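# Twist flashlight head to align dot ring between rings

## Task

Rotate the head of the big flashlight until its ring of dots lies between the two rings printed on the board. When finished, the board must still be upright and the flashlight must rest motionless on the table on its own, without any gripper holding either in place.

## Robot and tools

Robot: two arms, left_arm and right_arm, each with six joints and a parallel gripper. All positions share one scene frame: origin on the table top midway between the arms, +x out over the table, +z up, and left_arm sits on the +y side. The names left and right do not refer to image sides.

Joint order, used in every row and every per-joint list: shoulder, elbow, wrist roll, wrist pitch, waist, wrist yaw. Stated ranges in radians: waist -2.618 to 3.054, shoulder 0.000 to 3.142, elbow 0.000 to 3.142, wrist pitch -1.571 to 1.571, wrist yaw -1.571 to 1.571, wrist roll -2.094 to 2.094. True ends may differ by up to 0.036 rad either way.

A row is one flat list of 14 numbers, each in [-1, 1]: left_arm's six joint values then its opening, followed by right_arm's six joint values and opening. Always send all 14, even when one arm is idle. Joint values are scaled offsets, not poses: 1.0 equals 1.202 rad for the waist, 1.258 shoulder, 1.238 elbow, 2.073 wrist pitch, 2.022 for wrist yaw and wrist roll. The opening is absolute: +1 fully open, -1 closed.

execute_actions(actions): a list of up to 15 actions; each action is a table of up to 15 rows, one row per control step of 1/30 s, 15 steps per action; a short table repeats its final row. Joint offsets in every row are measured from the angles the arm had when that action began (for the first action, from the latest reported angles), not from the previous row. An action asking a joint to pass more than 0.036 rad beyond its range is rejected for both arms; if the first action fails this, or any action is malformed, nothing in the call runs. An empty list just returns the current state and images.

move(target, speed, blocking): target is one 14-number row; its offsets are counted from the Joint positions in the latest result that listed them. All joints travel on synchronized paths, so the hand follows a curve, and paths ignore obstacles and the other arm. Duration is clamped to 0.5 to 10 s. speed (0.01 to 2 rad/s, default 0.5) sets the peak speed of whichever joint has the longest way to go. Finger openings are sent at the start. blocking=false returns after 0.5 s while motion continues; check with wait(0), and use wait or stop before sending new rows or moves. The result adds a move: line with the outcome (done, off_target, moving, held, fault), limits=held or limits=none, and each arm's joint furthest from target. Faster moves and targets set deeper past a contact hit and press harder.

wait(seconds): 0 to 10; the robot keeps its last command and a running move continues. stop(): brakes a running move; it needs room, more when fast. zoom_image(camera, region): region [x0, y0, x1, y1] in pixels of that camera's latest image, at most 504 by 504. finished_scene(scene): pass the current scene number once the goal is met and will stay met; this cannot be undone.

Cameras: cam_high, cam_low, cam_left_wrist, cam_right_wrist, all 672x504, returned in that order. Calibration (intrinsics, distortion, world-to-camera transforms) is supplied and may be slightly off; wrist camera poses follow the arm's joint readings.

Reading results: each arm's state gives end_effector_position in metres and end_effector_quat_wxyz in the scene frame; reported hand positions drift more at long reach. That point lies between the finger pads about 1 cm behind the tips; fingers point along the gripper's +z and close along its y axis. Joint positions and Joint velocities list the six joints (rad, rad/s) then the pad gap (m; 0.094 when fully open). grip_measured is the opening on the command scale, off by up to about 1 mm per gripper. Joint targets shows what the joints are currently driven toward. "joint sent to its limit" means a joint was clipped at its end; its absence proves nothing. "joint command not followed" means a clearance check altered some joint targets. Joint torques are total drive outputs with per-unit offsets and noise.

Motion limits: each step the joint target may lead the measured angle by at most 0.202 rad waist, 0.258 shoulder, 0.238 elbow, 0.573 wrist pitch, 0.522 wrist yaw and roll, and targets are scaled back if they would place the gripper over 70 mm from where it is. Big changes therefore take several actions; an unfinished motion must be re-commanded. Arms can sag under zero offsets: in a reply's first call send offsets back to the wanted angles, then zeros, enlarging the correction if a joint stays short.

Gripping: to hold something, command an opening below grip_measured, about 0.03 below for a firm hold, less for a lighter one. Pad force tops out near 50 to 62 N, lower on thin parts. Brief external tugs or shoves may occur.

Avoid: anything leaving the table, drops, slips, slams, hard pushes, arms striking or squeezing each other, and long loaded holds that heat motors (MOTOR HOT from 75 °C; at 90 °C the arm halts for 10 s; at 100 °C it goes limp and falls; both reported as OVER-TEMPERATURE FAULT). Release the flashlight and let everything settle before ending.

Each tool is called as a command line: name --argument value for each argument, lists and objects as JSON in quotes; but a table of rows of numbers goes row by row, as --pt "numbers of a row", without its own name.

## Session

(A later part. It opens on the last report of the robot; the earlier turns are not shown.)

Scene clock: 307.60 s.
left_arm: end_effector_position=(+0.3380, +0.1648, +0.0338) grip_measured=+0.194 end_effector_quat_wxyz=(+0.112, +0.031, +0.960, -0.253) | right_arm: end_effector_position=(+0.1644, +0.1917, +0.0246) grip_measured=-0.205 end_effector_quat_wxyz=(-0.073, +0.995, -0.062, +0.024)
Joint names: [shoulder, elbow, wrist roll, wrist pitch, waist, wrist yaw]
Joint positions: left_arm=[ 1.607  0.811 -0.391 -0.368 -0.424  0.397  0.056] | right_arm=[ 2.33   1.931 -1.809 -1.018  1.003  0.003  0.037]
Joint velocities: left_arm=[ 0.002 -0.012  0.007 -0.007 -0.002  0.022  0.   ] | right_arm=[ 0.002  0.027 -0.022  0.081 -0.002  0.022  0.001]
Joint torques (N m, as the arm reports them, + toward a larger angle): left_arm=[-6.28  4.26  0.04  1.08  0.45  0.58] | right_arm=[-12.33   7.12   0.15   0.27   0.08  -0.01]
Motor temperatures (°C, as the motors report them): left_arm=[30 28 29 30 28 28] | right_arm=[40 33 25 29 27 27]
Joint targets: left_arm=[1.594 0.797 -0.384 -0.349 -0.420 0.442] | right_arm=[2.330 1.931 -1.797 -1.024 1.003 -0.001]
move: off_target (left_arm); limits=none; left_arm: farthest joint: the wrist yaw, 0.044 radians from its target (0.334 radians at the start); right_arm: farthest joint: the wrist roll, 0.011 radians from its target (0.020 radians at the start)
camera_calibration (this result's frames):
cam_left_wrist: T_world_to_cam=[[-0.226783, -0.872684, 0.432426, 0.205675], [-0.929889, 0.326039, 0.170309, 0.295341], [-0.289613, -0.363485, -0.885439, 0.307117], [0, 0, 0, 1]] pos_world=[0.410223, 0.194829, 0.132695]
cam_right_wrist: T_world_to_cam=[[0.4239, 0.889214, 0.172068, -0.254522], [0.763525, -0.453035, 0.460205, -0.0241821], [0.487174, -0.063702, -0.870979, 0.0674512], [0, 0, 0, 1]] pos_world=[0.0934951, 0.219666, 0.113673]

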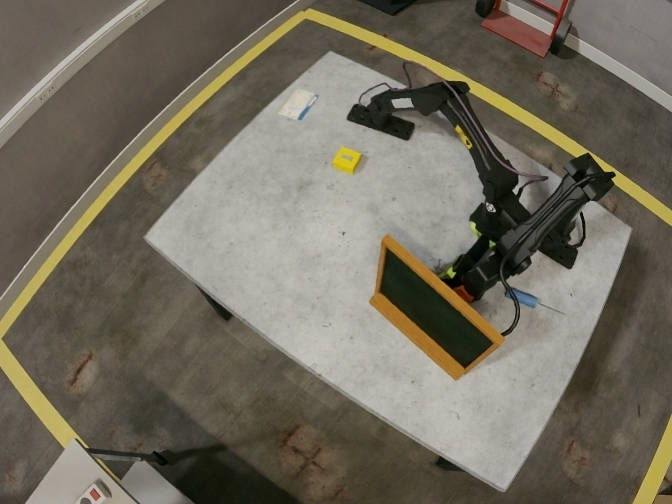

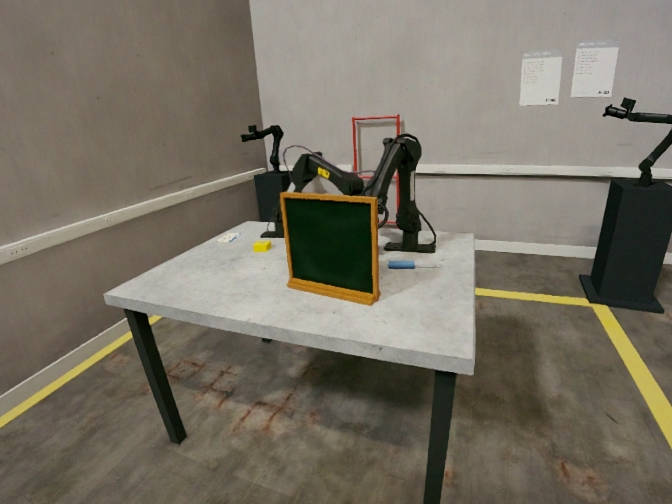

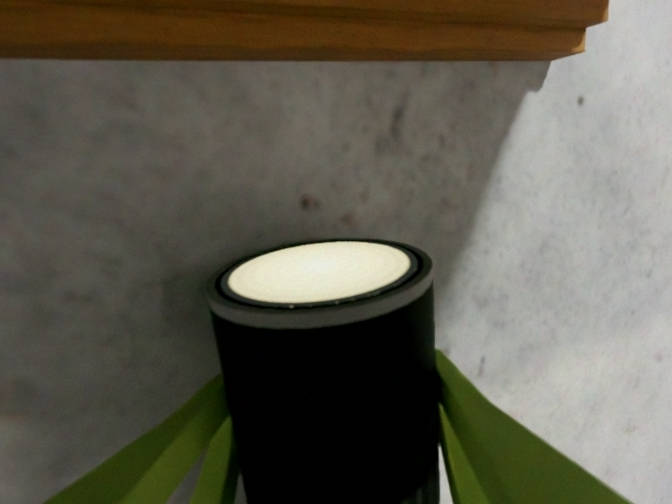

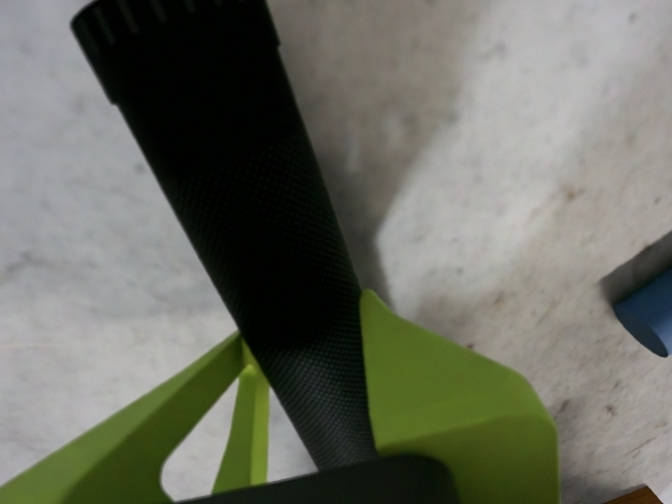

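execute_actions --actions '[[[0,0,0,0,0,0,0.2,0,0,0,0,0,0,-0.25],[0,0,0,0,0,0,0.25,0,0,0,0,0,0,-0.25],[0,0,0,0,0,0,0.3,0,0,0,0,0,0,-0.25],[0,0,0,0,0,0,0.36,0,0,0,0,0,0,-0.25],[0,0,0,0,0,0,0.42,0,0,0,0,0,0,-0.25],[0,0,0,0,0,0,0.48,0,0,0,0,0,0,-0.25],[0,0,0,0,0,0,0.5,0,0,0,0,0,0,-0.25],[-0.005,0,0,0,0,0,0.5,0,0,0,0,0,0,-0.25],[-0.015,0,0,0,0,-0.004,0.55,0,0,0,0,0,0,-0.25],[-0.025,0,0,0,0,-0.008,0.6,0,0,0,0,0,0,-0.25],[-0.035,0,0,0,0,-0.012,0.65,0,0,0,0,0,0,-0.25],[-0.045,0,0,0,0,-0.016,0.7,0,0,0,0,0,0,-0.25],[-0.055,0,0,0,0,-0.02,0.75,0,0,0,0,0,0,-0.25],[-0.065,0,0,0,0,-0.024,0.8,0,0,0,0,0,0,-0.25],[-0.075,0,0,0,0,-0.028,0.8,0,0,0,0,0,0,-0.25]]]'

move --target '[-0.44,0,0.19,0,0.035,-0.15,1, 0,0,0,0,0,0,-0.25]' --speed 0.8

Scene clock: 324.67 s.
left_arm: end_effector_position=(+0.3432, +0.1675, +0.0455) grip_measured=+0.791 end_effector_quat_wxyz=(+0.136, +0.032, +0.959, -0.248) | right_arm: end_effector_position=(+0.1645, +0.1917, +0.0246) grip_measured=-0.205 end_effector_quat_wxyz=(-0.073, +0.995, -0.061, +0.024)
Joint names: [shoulder, elbow, wrist roll, wrist pitch, waist, wrist yaw]
Joint positions: left_arm=[ 1.565  0.811 -0.391 -0.369 -0.424  0.371  0.084] | right_arm=[ 2.33   1.931 -1.81  -1.018  1.003  0.003  0.037]
Joint velocities: left_arm=[-0.418 -0.007  0.007  0.051 -0.007 -0.198  0.012] | right_arm=[-0.022  0.007 -0.125 -0.007 -0.017  0.022  0.   ]
Joint torques (N m, as the arm reports them, + toward a larger angle): left_arm=[-7.27  5.37 -0.05  1.01 -0.04  0.15] | right_arm=[-12.32   7.03   0.02   0.33   0.09   0.03]
Motor temperatures (°C, as the motors report them): left_arm=[30 28 29 30 28 29] | right_arm=[40 33 25 29 27 27]
Joint targets: left_arm=[1.513 0.811 -0.391 -0.368 -0.424 0.341] | right_arm=[2.330 1.931 -1.809 -1.018 1.003 0.003]
camera_calibration (this result's frames):
cam_left_wrist: T_world_to_cam=[[-0.237187, -0.878337, 0.41505, 0.209383], [-0.940423, 0.314735, 0.12863, 0.304666], [-0.243611, -0.359814, -0.900659, 0.304292], [0, 0, 0, 1]] pos_world=[0.410306, 0.197508, 0.14797]
cam_right_wrist: T_world_to_cam=[[0.423546, 0.889376, 0.172103, -0.254502], [0.763482, -0.45272, 0.460586, -0.0243042], [0.487548, -0.0636819, -0.870771, 0.0673483], [0, 0, 0, 1]] pos_world=[0.0935136, 0.219633, 0.113639]

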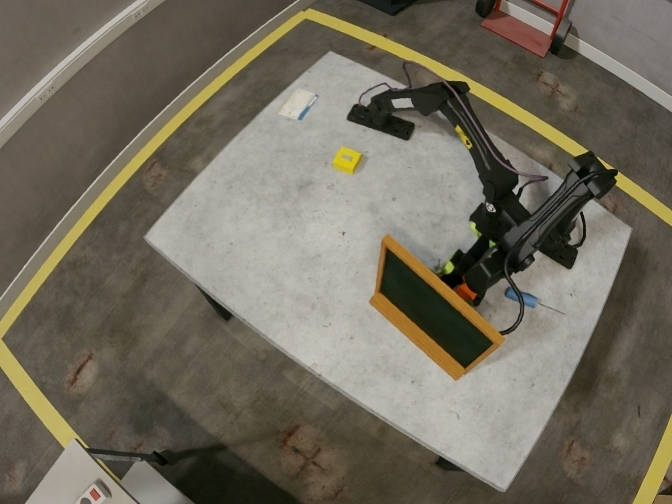

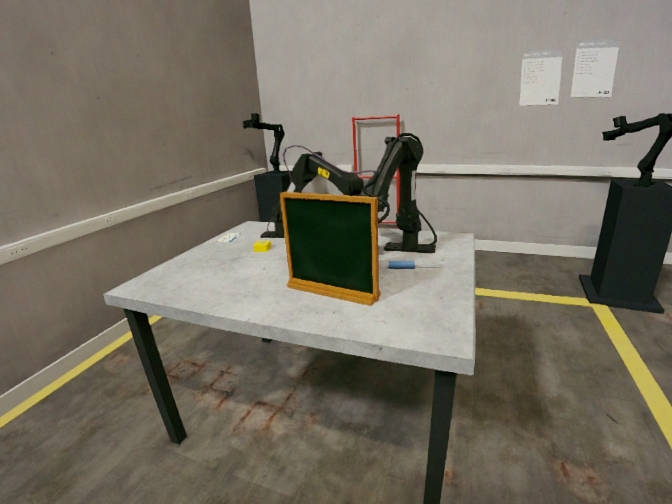

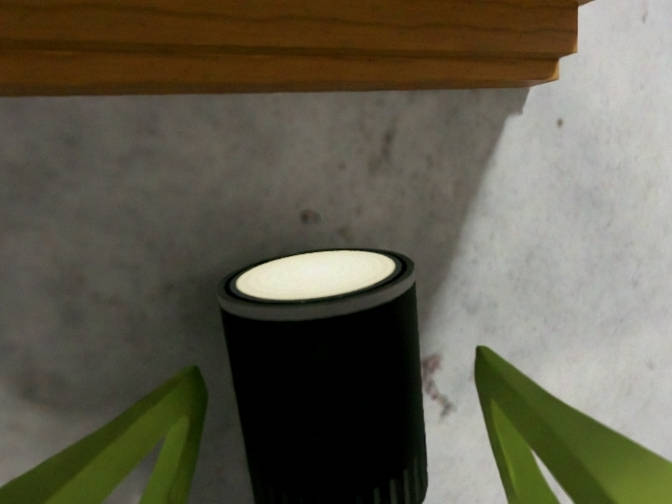

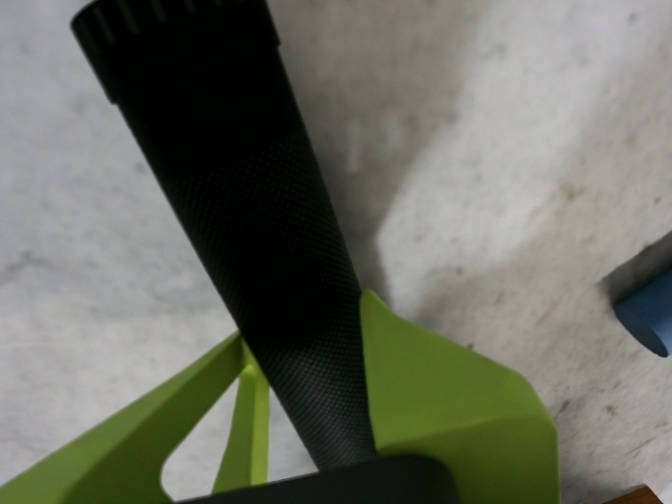

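Scene clock: 326.20 s.
left_arm: end_effector_position=(+0.3668, +0.2242, +0.2140) grip_measured=+0.999 end_effector_quat_wxyz=(+0.459, +0.159, +0.866, -0.117) | right_arm: end_effector_position=(+0.1645, +0.1917, +0.0246) grip_measured=-0.205 end_effector_quat_wxyz=(-0.073, +0.995, -0.061, +0.024)
Joint names: [shoulder, elbow, wrist roll, wrist pitch, waist, wrist yaw]
Joint positions: left_arm=[ 1.024  0.811 -0.018 -0.372 -0.394  0.074  0.094] | right_arm=[ 2.33   1.931 -1.81  -1.018  1.003  0.003  0.037]
Joint velocities: left_arm=[-0.017  0.007 -0.095  0.081  0.002 -0.066 -0.   ] | right_arm=[-0.012 -0.002 -0.066 -0.11   0.017  0.051 -0.   ]
Joint torques (N m, as the arm reports them, + toward a larger angle): left_arm=[-2.99  6.66  0.12  1.84  0.92 -0.05] | right_arm=[-12.24   7.17   0.02   0.34   0.01   0.01]
Motor temperatures (°C, as the motors report them): left_arm=[30 28 29 30 28 29] | right_arm=[40 33 25 29 27 27]
Joint targets: left_arm=[1.011 0.811 -0.007 -0.369 -0.382 0.067] | right_arm=[2.330 1.931 -1.810 -1.018 1.003 0.003]
move: done; limits=none; left_arm: farthest joint: the waist, 0.012 radians from its target (0.042 radians at the start); right_arm: farthest joint: the waist, 0.000 radians from its target (0.000 radians at the start)
camera_calibration (this result's frames):
cam_left_wrist: T_world_to_cam=[[-0.428987, -0.901716, -0.0536472, 0.370791], [-0.792465, 0.404186, -0.456763, 0.338287], [0.433554, -0.153432, -0.887969, 0.184785], [0, 0, 0, 1]] pos_world=[0.347031, 0.225969, 0.338492]
cam_right_wrist: T_world_to_cam=[[0.423546, 0.889376, 0.172103, -0.254502], [0.763482, -0.45272, 0.460586, -0.0243042], [0.487548, -0.0636819, -0.870771, 0.0673483], [0, 0, 0, 1]] pos_world=[0.0935136, 0.219633, 0.113639]

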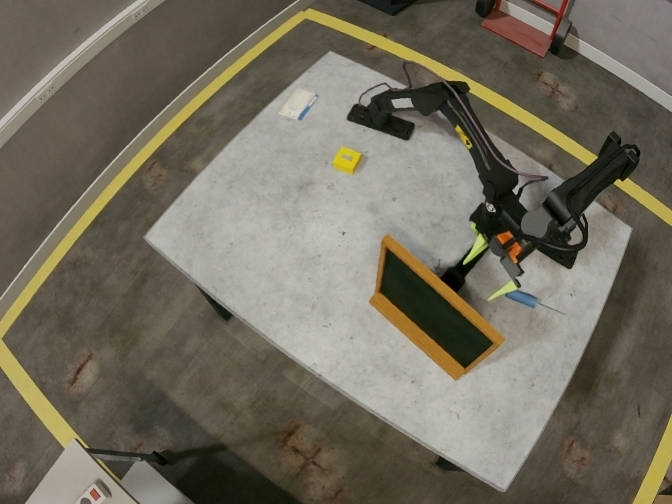

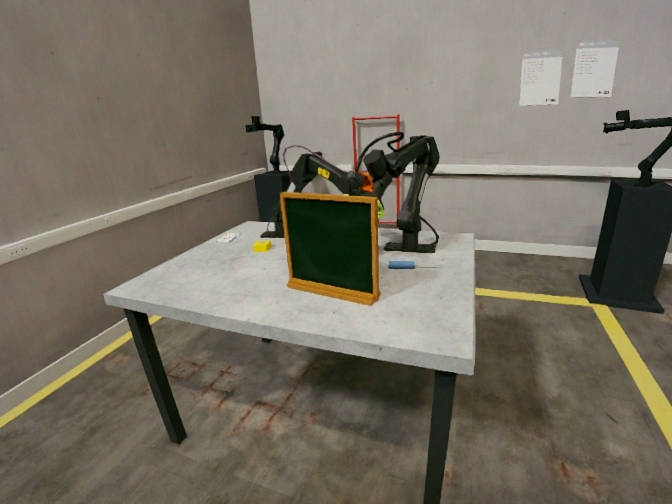

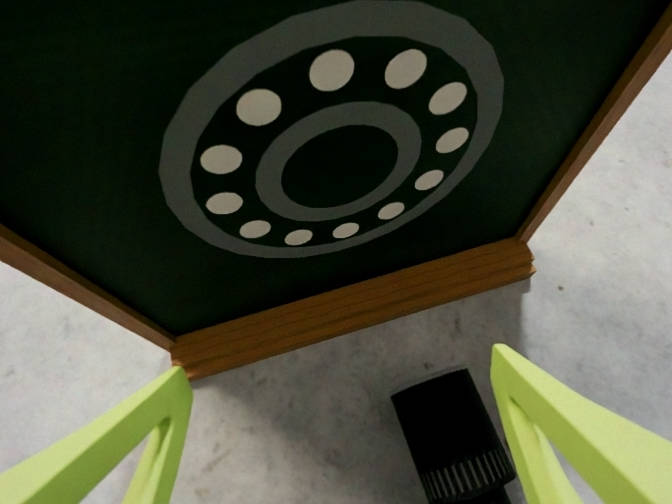

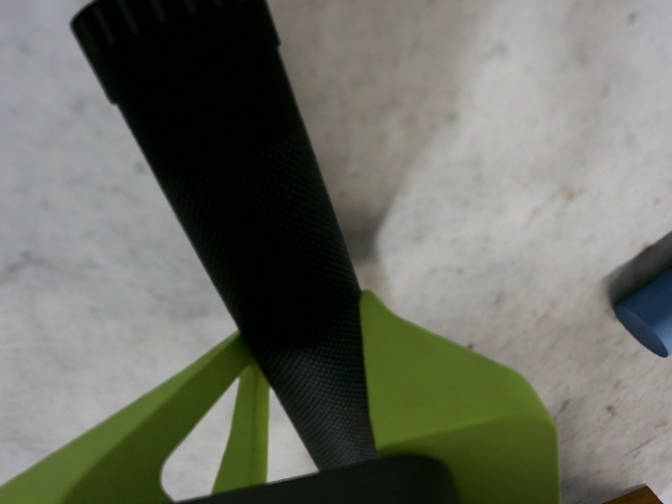

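zoom_image --camera "cam_left_wrist" --region '[140, 0, 520, 280]'

Region (140, 0, 520, 280) of cam_left_wrist's 672x504 image, scaled by 1.326, with more detail than that image has; it fills the top 371 rows of this view, and the rest is white.

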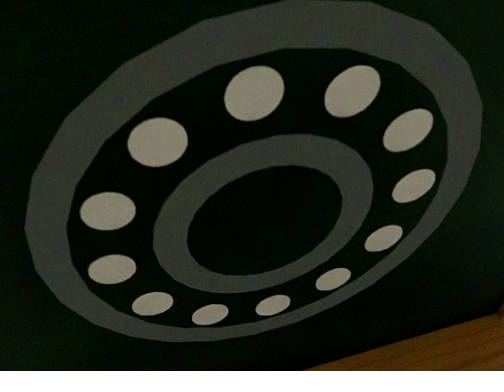

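execute_actions --actions '[[[0,0,0,0,0,0,1,0,0,0,0,0,0,-0.22],[0,0,0,0,0,0,1,0,0,0,0,0,0,-0.2],[0,0,0,0,0,0,1,0,0,0,0,0,0,-0.19],[0,0,0,0,0,0,1,0,0,0,0,0,0,-0.18],[0,0,0,0,0,0,1,0,0,0,0,0,0,-0.16],[0,0,0,0,0,0,1,0,0,0,0,0,0,-0.13],[0,0,0,0,0,0,1,0,0,0,0,0,0,-0.09],[0,0,0,0,0,0,1,0,0,0,0,0,0,-0.04],[0,0,0,0,0,0,1,0,0,0,0,0,0,0.02],[0,0,0,0,0,0,1,0,0,0,0,0,0,0.1],[0,0,0,0,0,0,1,0,0,0,0,0,0,0.2],[0,0,0,0,0,0,1,0,0,0,0,0,0,0.3],[0,0,0,0,0,0,1,0,0,0,0,0,0,0.4],[0,0,0,0,0,0,1,0,0,0,0,0,0,0.5]]]'

move --target '[0,0,0,0,0,0,1, -0.12,0,0,-0.04,0,0,0.6]' --speed 0.3

Scene clock: 342.17 s.
left_arm: end_effector_position=(+0.3668, +0.2243, +0.2140) grip_measured=+0.999 end_effector_quat_wxyz=(+0.459, +0.159, +0.866, -0.117) | right_arm: end_effector_position=(+0.1645, +0.1917, +0.0246) grip_measured=+0.486 end_effector_quat_wxyz=(-0.073, +0.995, -0.061, +0.024)
Joint names: [shoulder, elbow, wrist roll, wrist pitch, waist, wrist yaw]
Joint positions: left_arm=[ 1.024  0.811 -0.018 -0.372 -0.394  0.074  0.094] | right_arm=[ 2.33   1.931 -1.81  -1.018  1.003  0.003  0.07 ]
Joint velocities: left_arm=[-0.017  0.002 -0.037 -0.066 -0.007 -0.022  0.001] | right_arm=[ 0.007 -0.002  0.022 -0.022  0.017 -0.022  0.024]
Joint torques (N m, as the arm reports them, + toward a larger angle): left_arm=[-2.09  6.49 -0.02  1.79  0.04  0.01] | right_arm=[-12.44   7.18   0.04   0.36   0.02   0.03]
Motor temperatures (°C, as the motors report them): left_arm=[29 28 29 32 28 29] | right_arm=[41 33 25 29 27 27]
Joint targets: left_arm=[1.024 0.811 -0.018 -0.372 -0.394 0.074] | right_arm=[2.330 1.931 -1.810 -1.018 1.003 0.003]
camera_calibration (this result's frames):
cam_left_wrist: T_world_to_cam=[[-0.429061, -0.90163, -0.0544923, 0.371047], [-0.79227, 0.404622, -0.456716, 0.338102], [0.433838, -0.152786, -0.887942, 0.184526], [0, 0, 0, 1]] pos_world=[0.347015, 0.225937, 0.338484]
cam_right_wrist: T_world_to_cam=[[0.423546, 0.889376, 0.172103, -0.254502], [0.763482, -0.45272, 0.460586, -0.0243042], [0.487548, -0.0636819, -0.870771, 0.0673483], [0, 0, 0, 1]] pos_world=[0.0935136, 0.219633, 0.113639]

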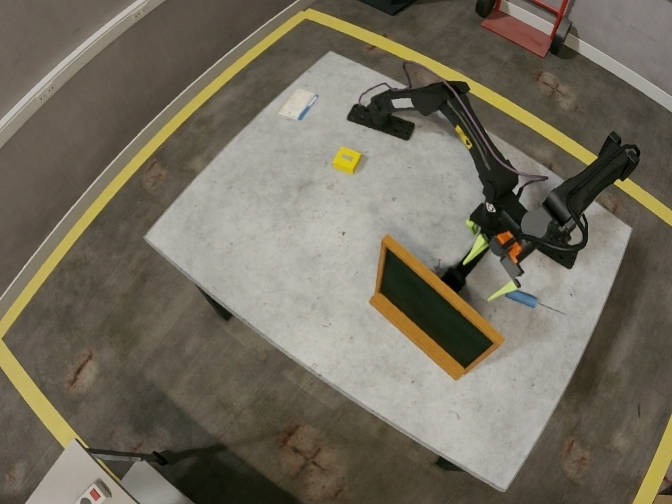

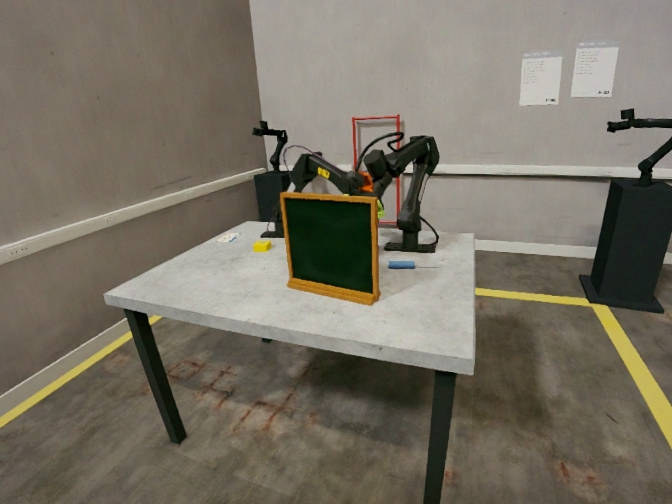

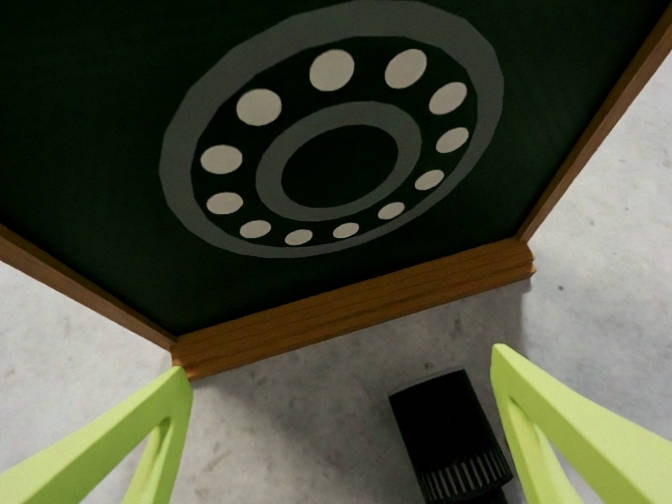

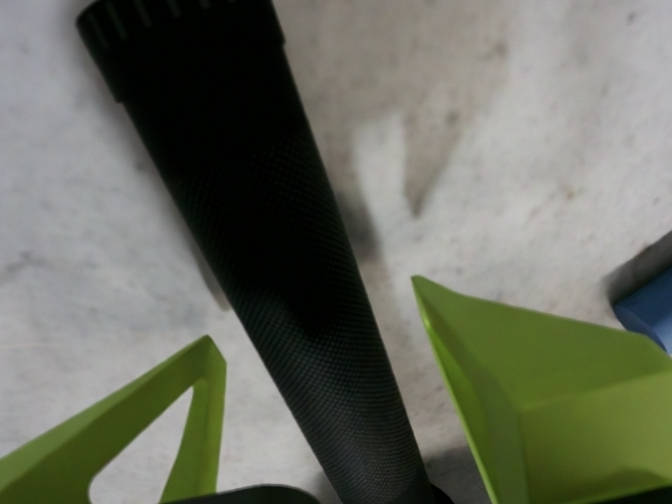

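Scene clock: 343.30 s.
left_arm: end_effector_position=(+0.3668, +0.2243, +0.2140) grip_measured=+0.999 end_effector_quat_wxyz=(+0.459, +0.159, +0.866, -0.117) | right_arm: end_effector_position=(+0.1624, +0.1859, +0.0870) grip_measured=+0.598 end_effector_quat_wxyz=(-0.110, +0.991, -0.061, +0.036)
Joint names: [shoulder, elbow, wrist roll, wrist pitch, waist, wrist yaw]
Joint positions: left_arm=[ 1.024  0.811 -0.018 -0.372 -0.394  0.074  0.094] | right_arm=[ 2.19   1.931 -1.81  -1.079  1.003  0.003  0.075]
Joint velocities: left_arm=[-0.002  0.007  0.022 -0.022 -0.007  0.051 -0.   ] | right_arm=[-0.007 -0.012  0.022 -0.066  0.002  0.007  0.   ]
Joint torques (N m, as the arm reports them, + toward a larger angle): left_arm=[-2.14  6.55 -0.02  1.79  0.01  0.  ] | right_arm=[-12.34   7.29   0.01   0.23   0.13   0.03]
Motor temperatures (°C, as the motors report them): left_arm=[29 28 29 32 28 29] | right_arm=[41 33 25 29 27 27]
Joint targets: left_arm=[1.024 0.811 -0.018 -0.372 -0.394 0.074] | right_arm=[2.179 1.931 -1.810 -1.101 1.003 0.003]
move: off_target (right_arm); limits=none; left_arm: farthest joint: the waist, 0.000 radians from its target (0.000 radians at the start); right_arm: farthest joint: the wrist pitch, 0.022 radians from its target (0.083 radians at the start)
camera_calibration (this result's frames):
cam_left_wrist: T_world_to_cam=[[-0.429061, -0.90163, -0.0544923, 0.371047], [-0.79227, 0.404622, -0.456716, 0.338102], [0.433838, -0.152786, -0.887942, 0.184526], [0, 0, 0, 1]] pos_world=[0.347015, 0.225937, 0.338484]
cam_right_wrist: T_world_to_cam=[[0.41768, 0.873903, 0.248671, -0.261996], [0.750648, -0.4861, 0.447475, -0.0446059], [0.511929, -0.000237237, -0.859028, 0.105547], [0, 0, 0, 1]] pos_world=[0.0888811, 0.207301, 0.175779]

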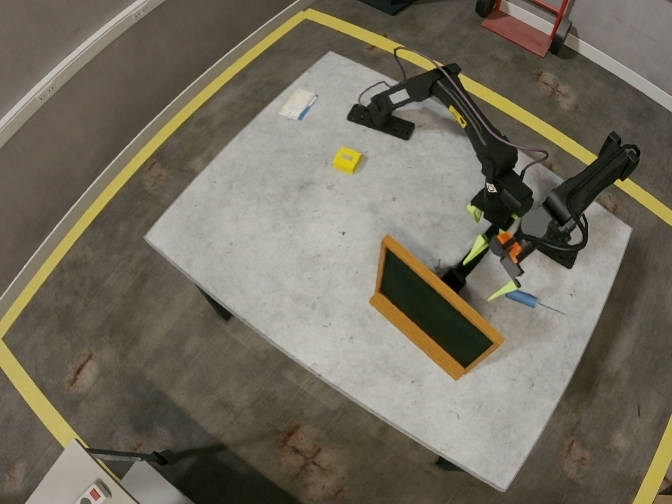

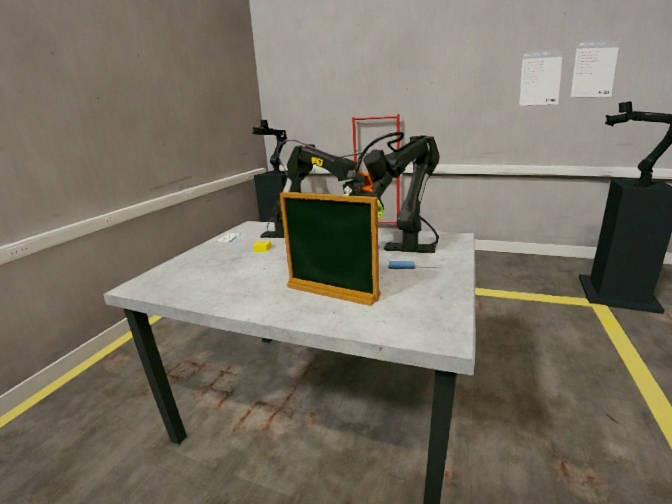

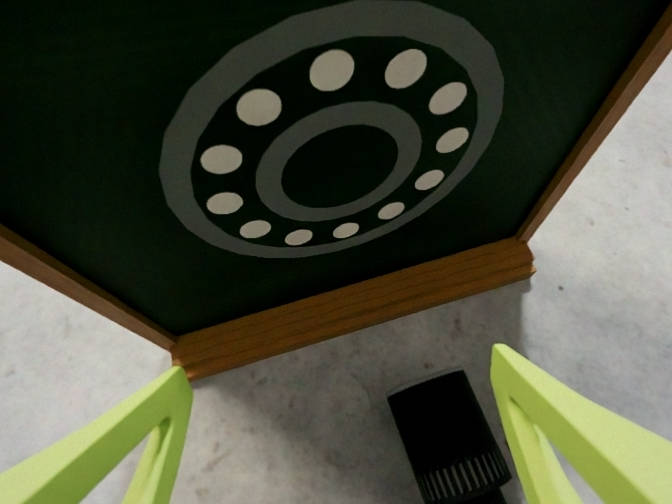

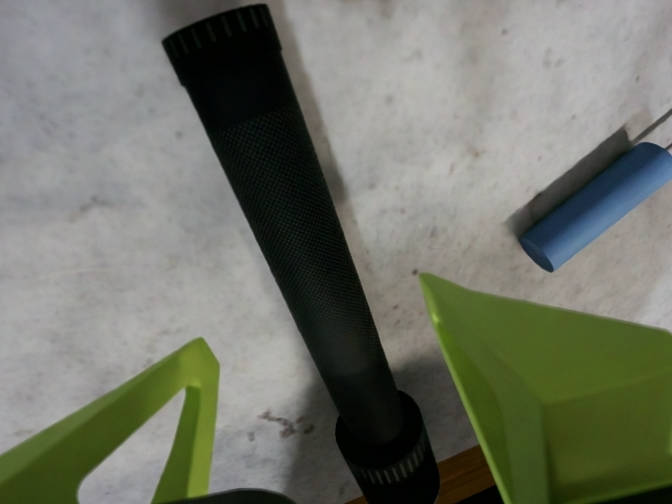

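execute_actions --actions '[]'

Scene clock: 347.10 s.
left_arm: end_effector_position=(+0.3668, +0.2243, +0.2140) grip_measured=+0.999 end_effector_quat_wxyz=(+0.459, +0.159, +0.866, -0.117) | right_arm: end_effector_position=(+0.1623, +0.1858, +0.0870) grip_measured=+0.598 end_effector_quat_wxyz=(-0.110, +0.991, -0.061, +0.036)
Joint names: [shoulder, elbow, wrist roll, wrist pitch, waist, wrist yaw]
Joint positions: left_arm=[ 1.024  0.811 -0.018 -0.372 -0.394  0.074  0.094] | right_arm=[ 2.19   1.931 -1.81  -1.08   1.003  0.003  0.075]
Joint velocities: left_arm=[ 0.012  0.022 -0.022  0.007 -0.012 -0.037  0.001] | right_arm=[ 0.002 -0.017 -0.007 -0.007 -0.012 -0.007 -0.001]
Joint torques (N m, as the arm reports them, + toward a larger angle): left_arm=[-2.13  6.53 -0.01  1.77  0.    0.  ] | right_arm=[-12.23   7.29   0.03   0.26  -0.01   0.03]
Motor temperatures (°C, as the motors report them): left_arm=[29 28 29 32 28 29] | right_arm=[41 33 25 29 27 27]
Joint targets: left_arm=[1.024 0.811 -0.018 -0.372 -0.394 0.074] | right_arm=[2.179 1.931 -1.810 -1.101 1.003 0.003]
camera_calibration (this result's frames):
cam_left_wrist: T_world_to_cam=[[-0.429061, -0.90163, -0.0544923, 0.371047], [-0.79227, 0.404622, -0.456716, 0.338102], [0.433838, -0.152786, -0.887942, 0.184526], [0, 0, 0, 1]] pos_world=[0.347015, 0.225937, 0.338484]
cam_right_wrist: T_world_to_cam=[[0.417713, 0.873992, 0.248302, -0.261892], [0.750709, -0.48594, 0.447547, -0.0446593], [0.511813, -0.000543714, -0.859097, 0.105627], [0, 0, 0, 1]] pos_world=[0.0888604, 0.207247, 0.17576]

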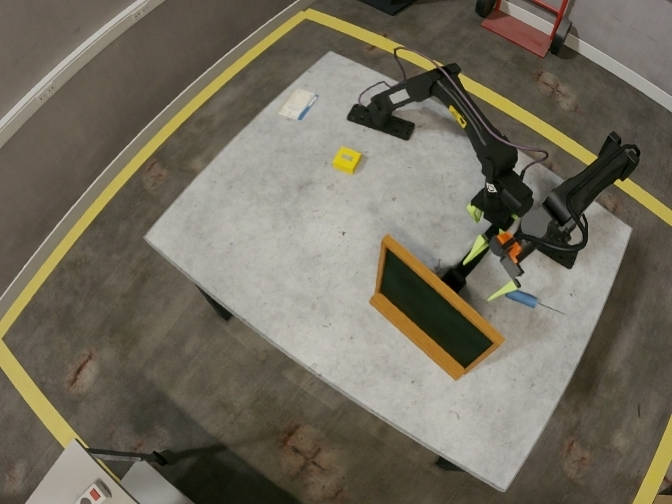

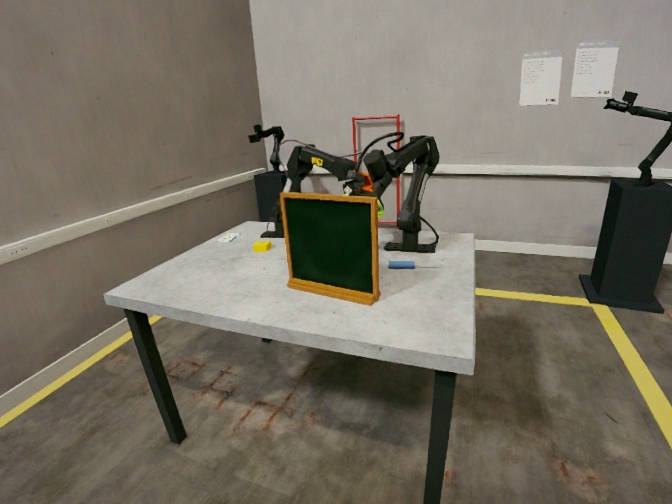

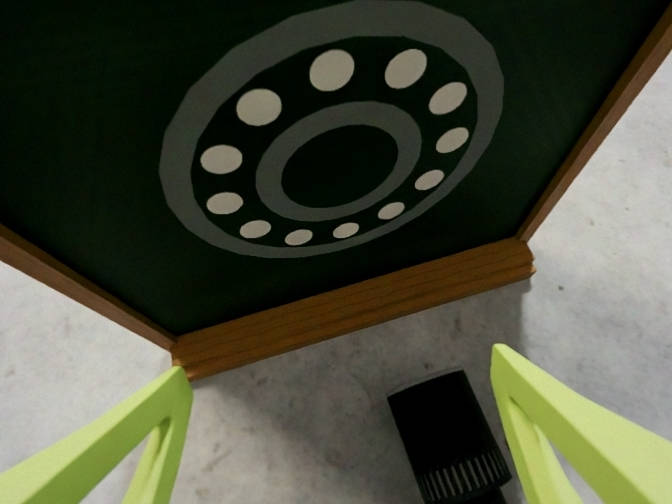

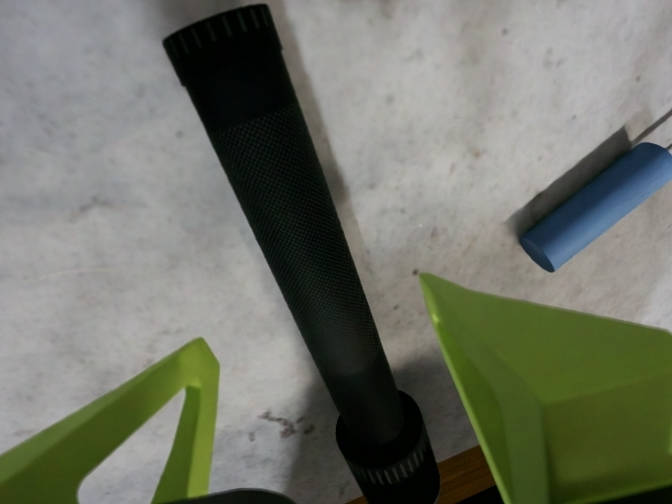

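finished_scene --scene 1

The scene is finished: the task was done.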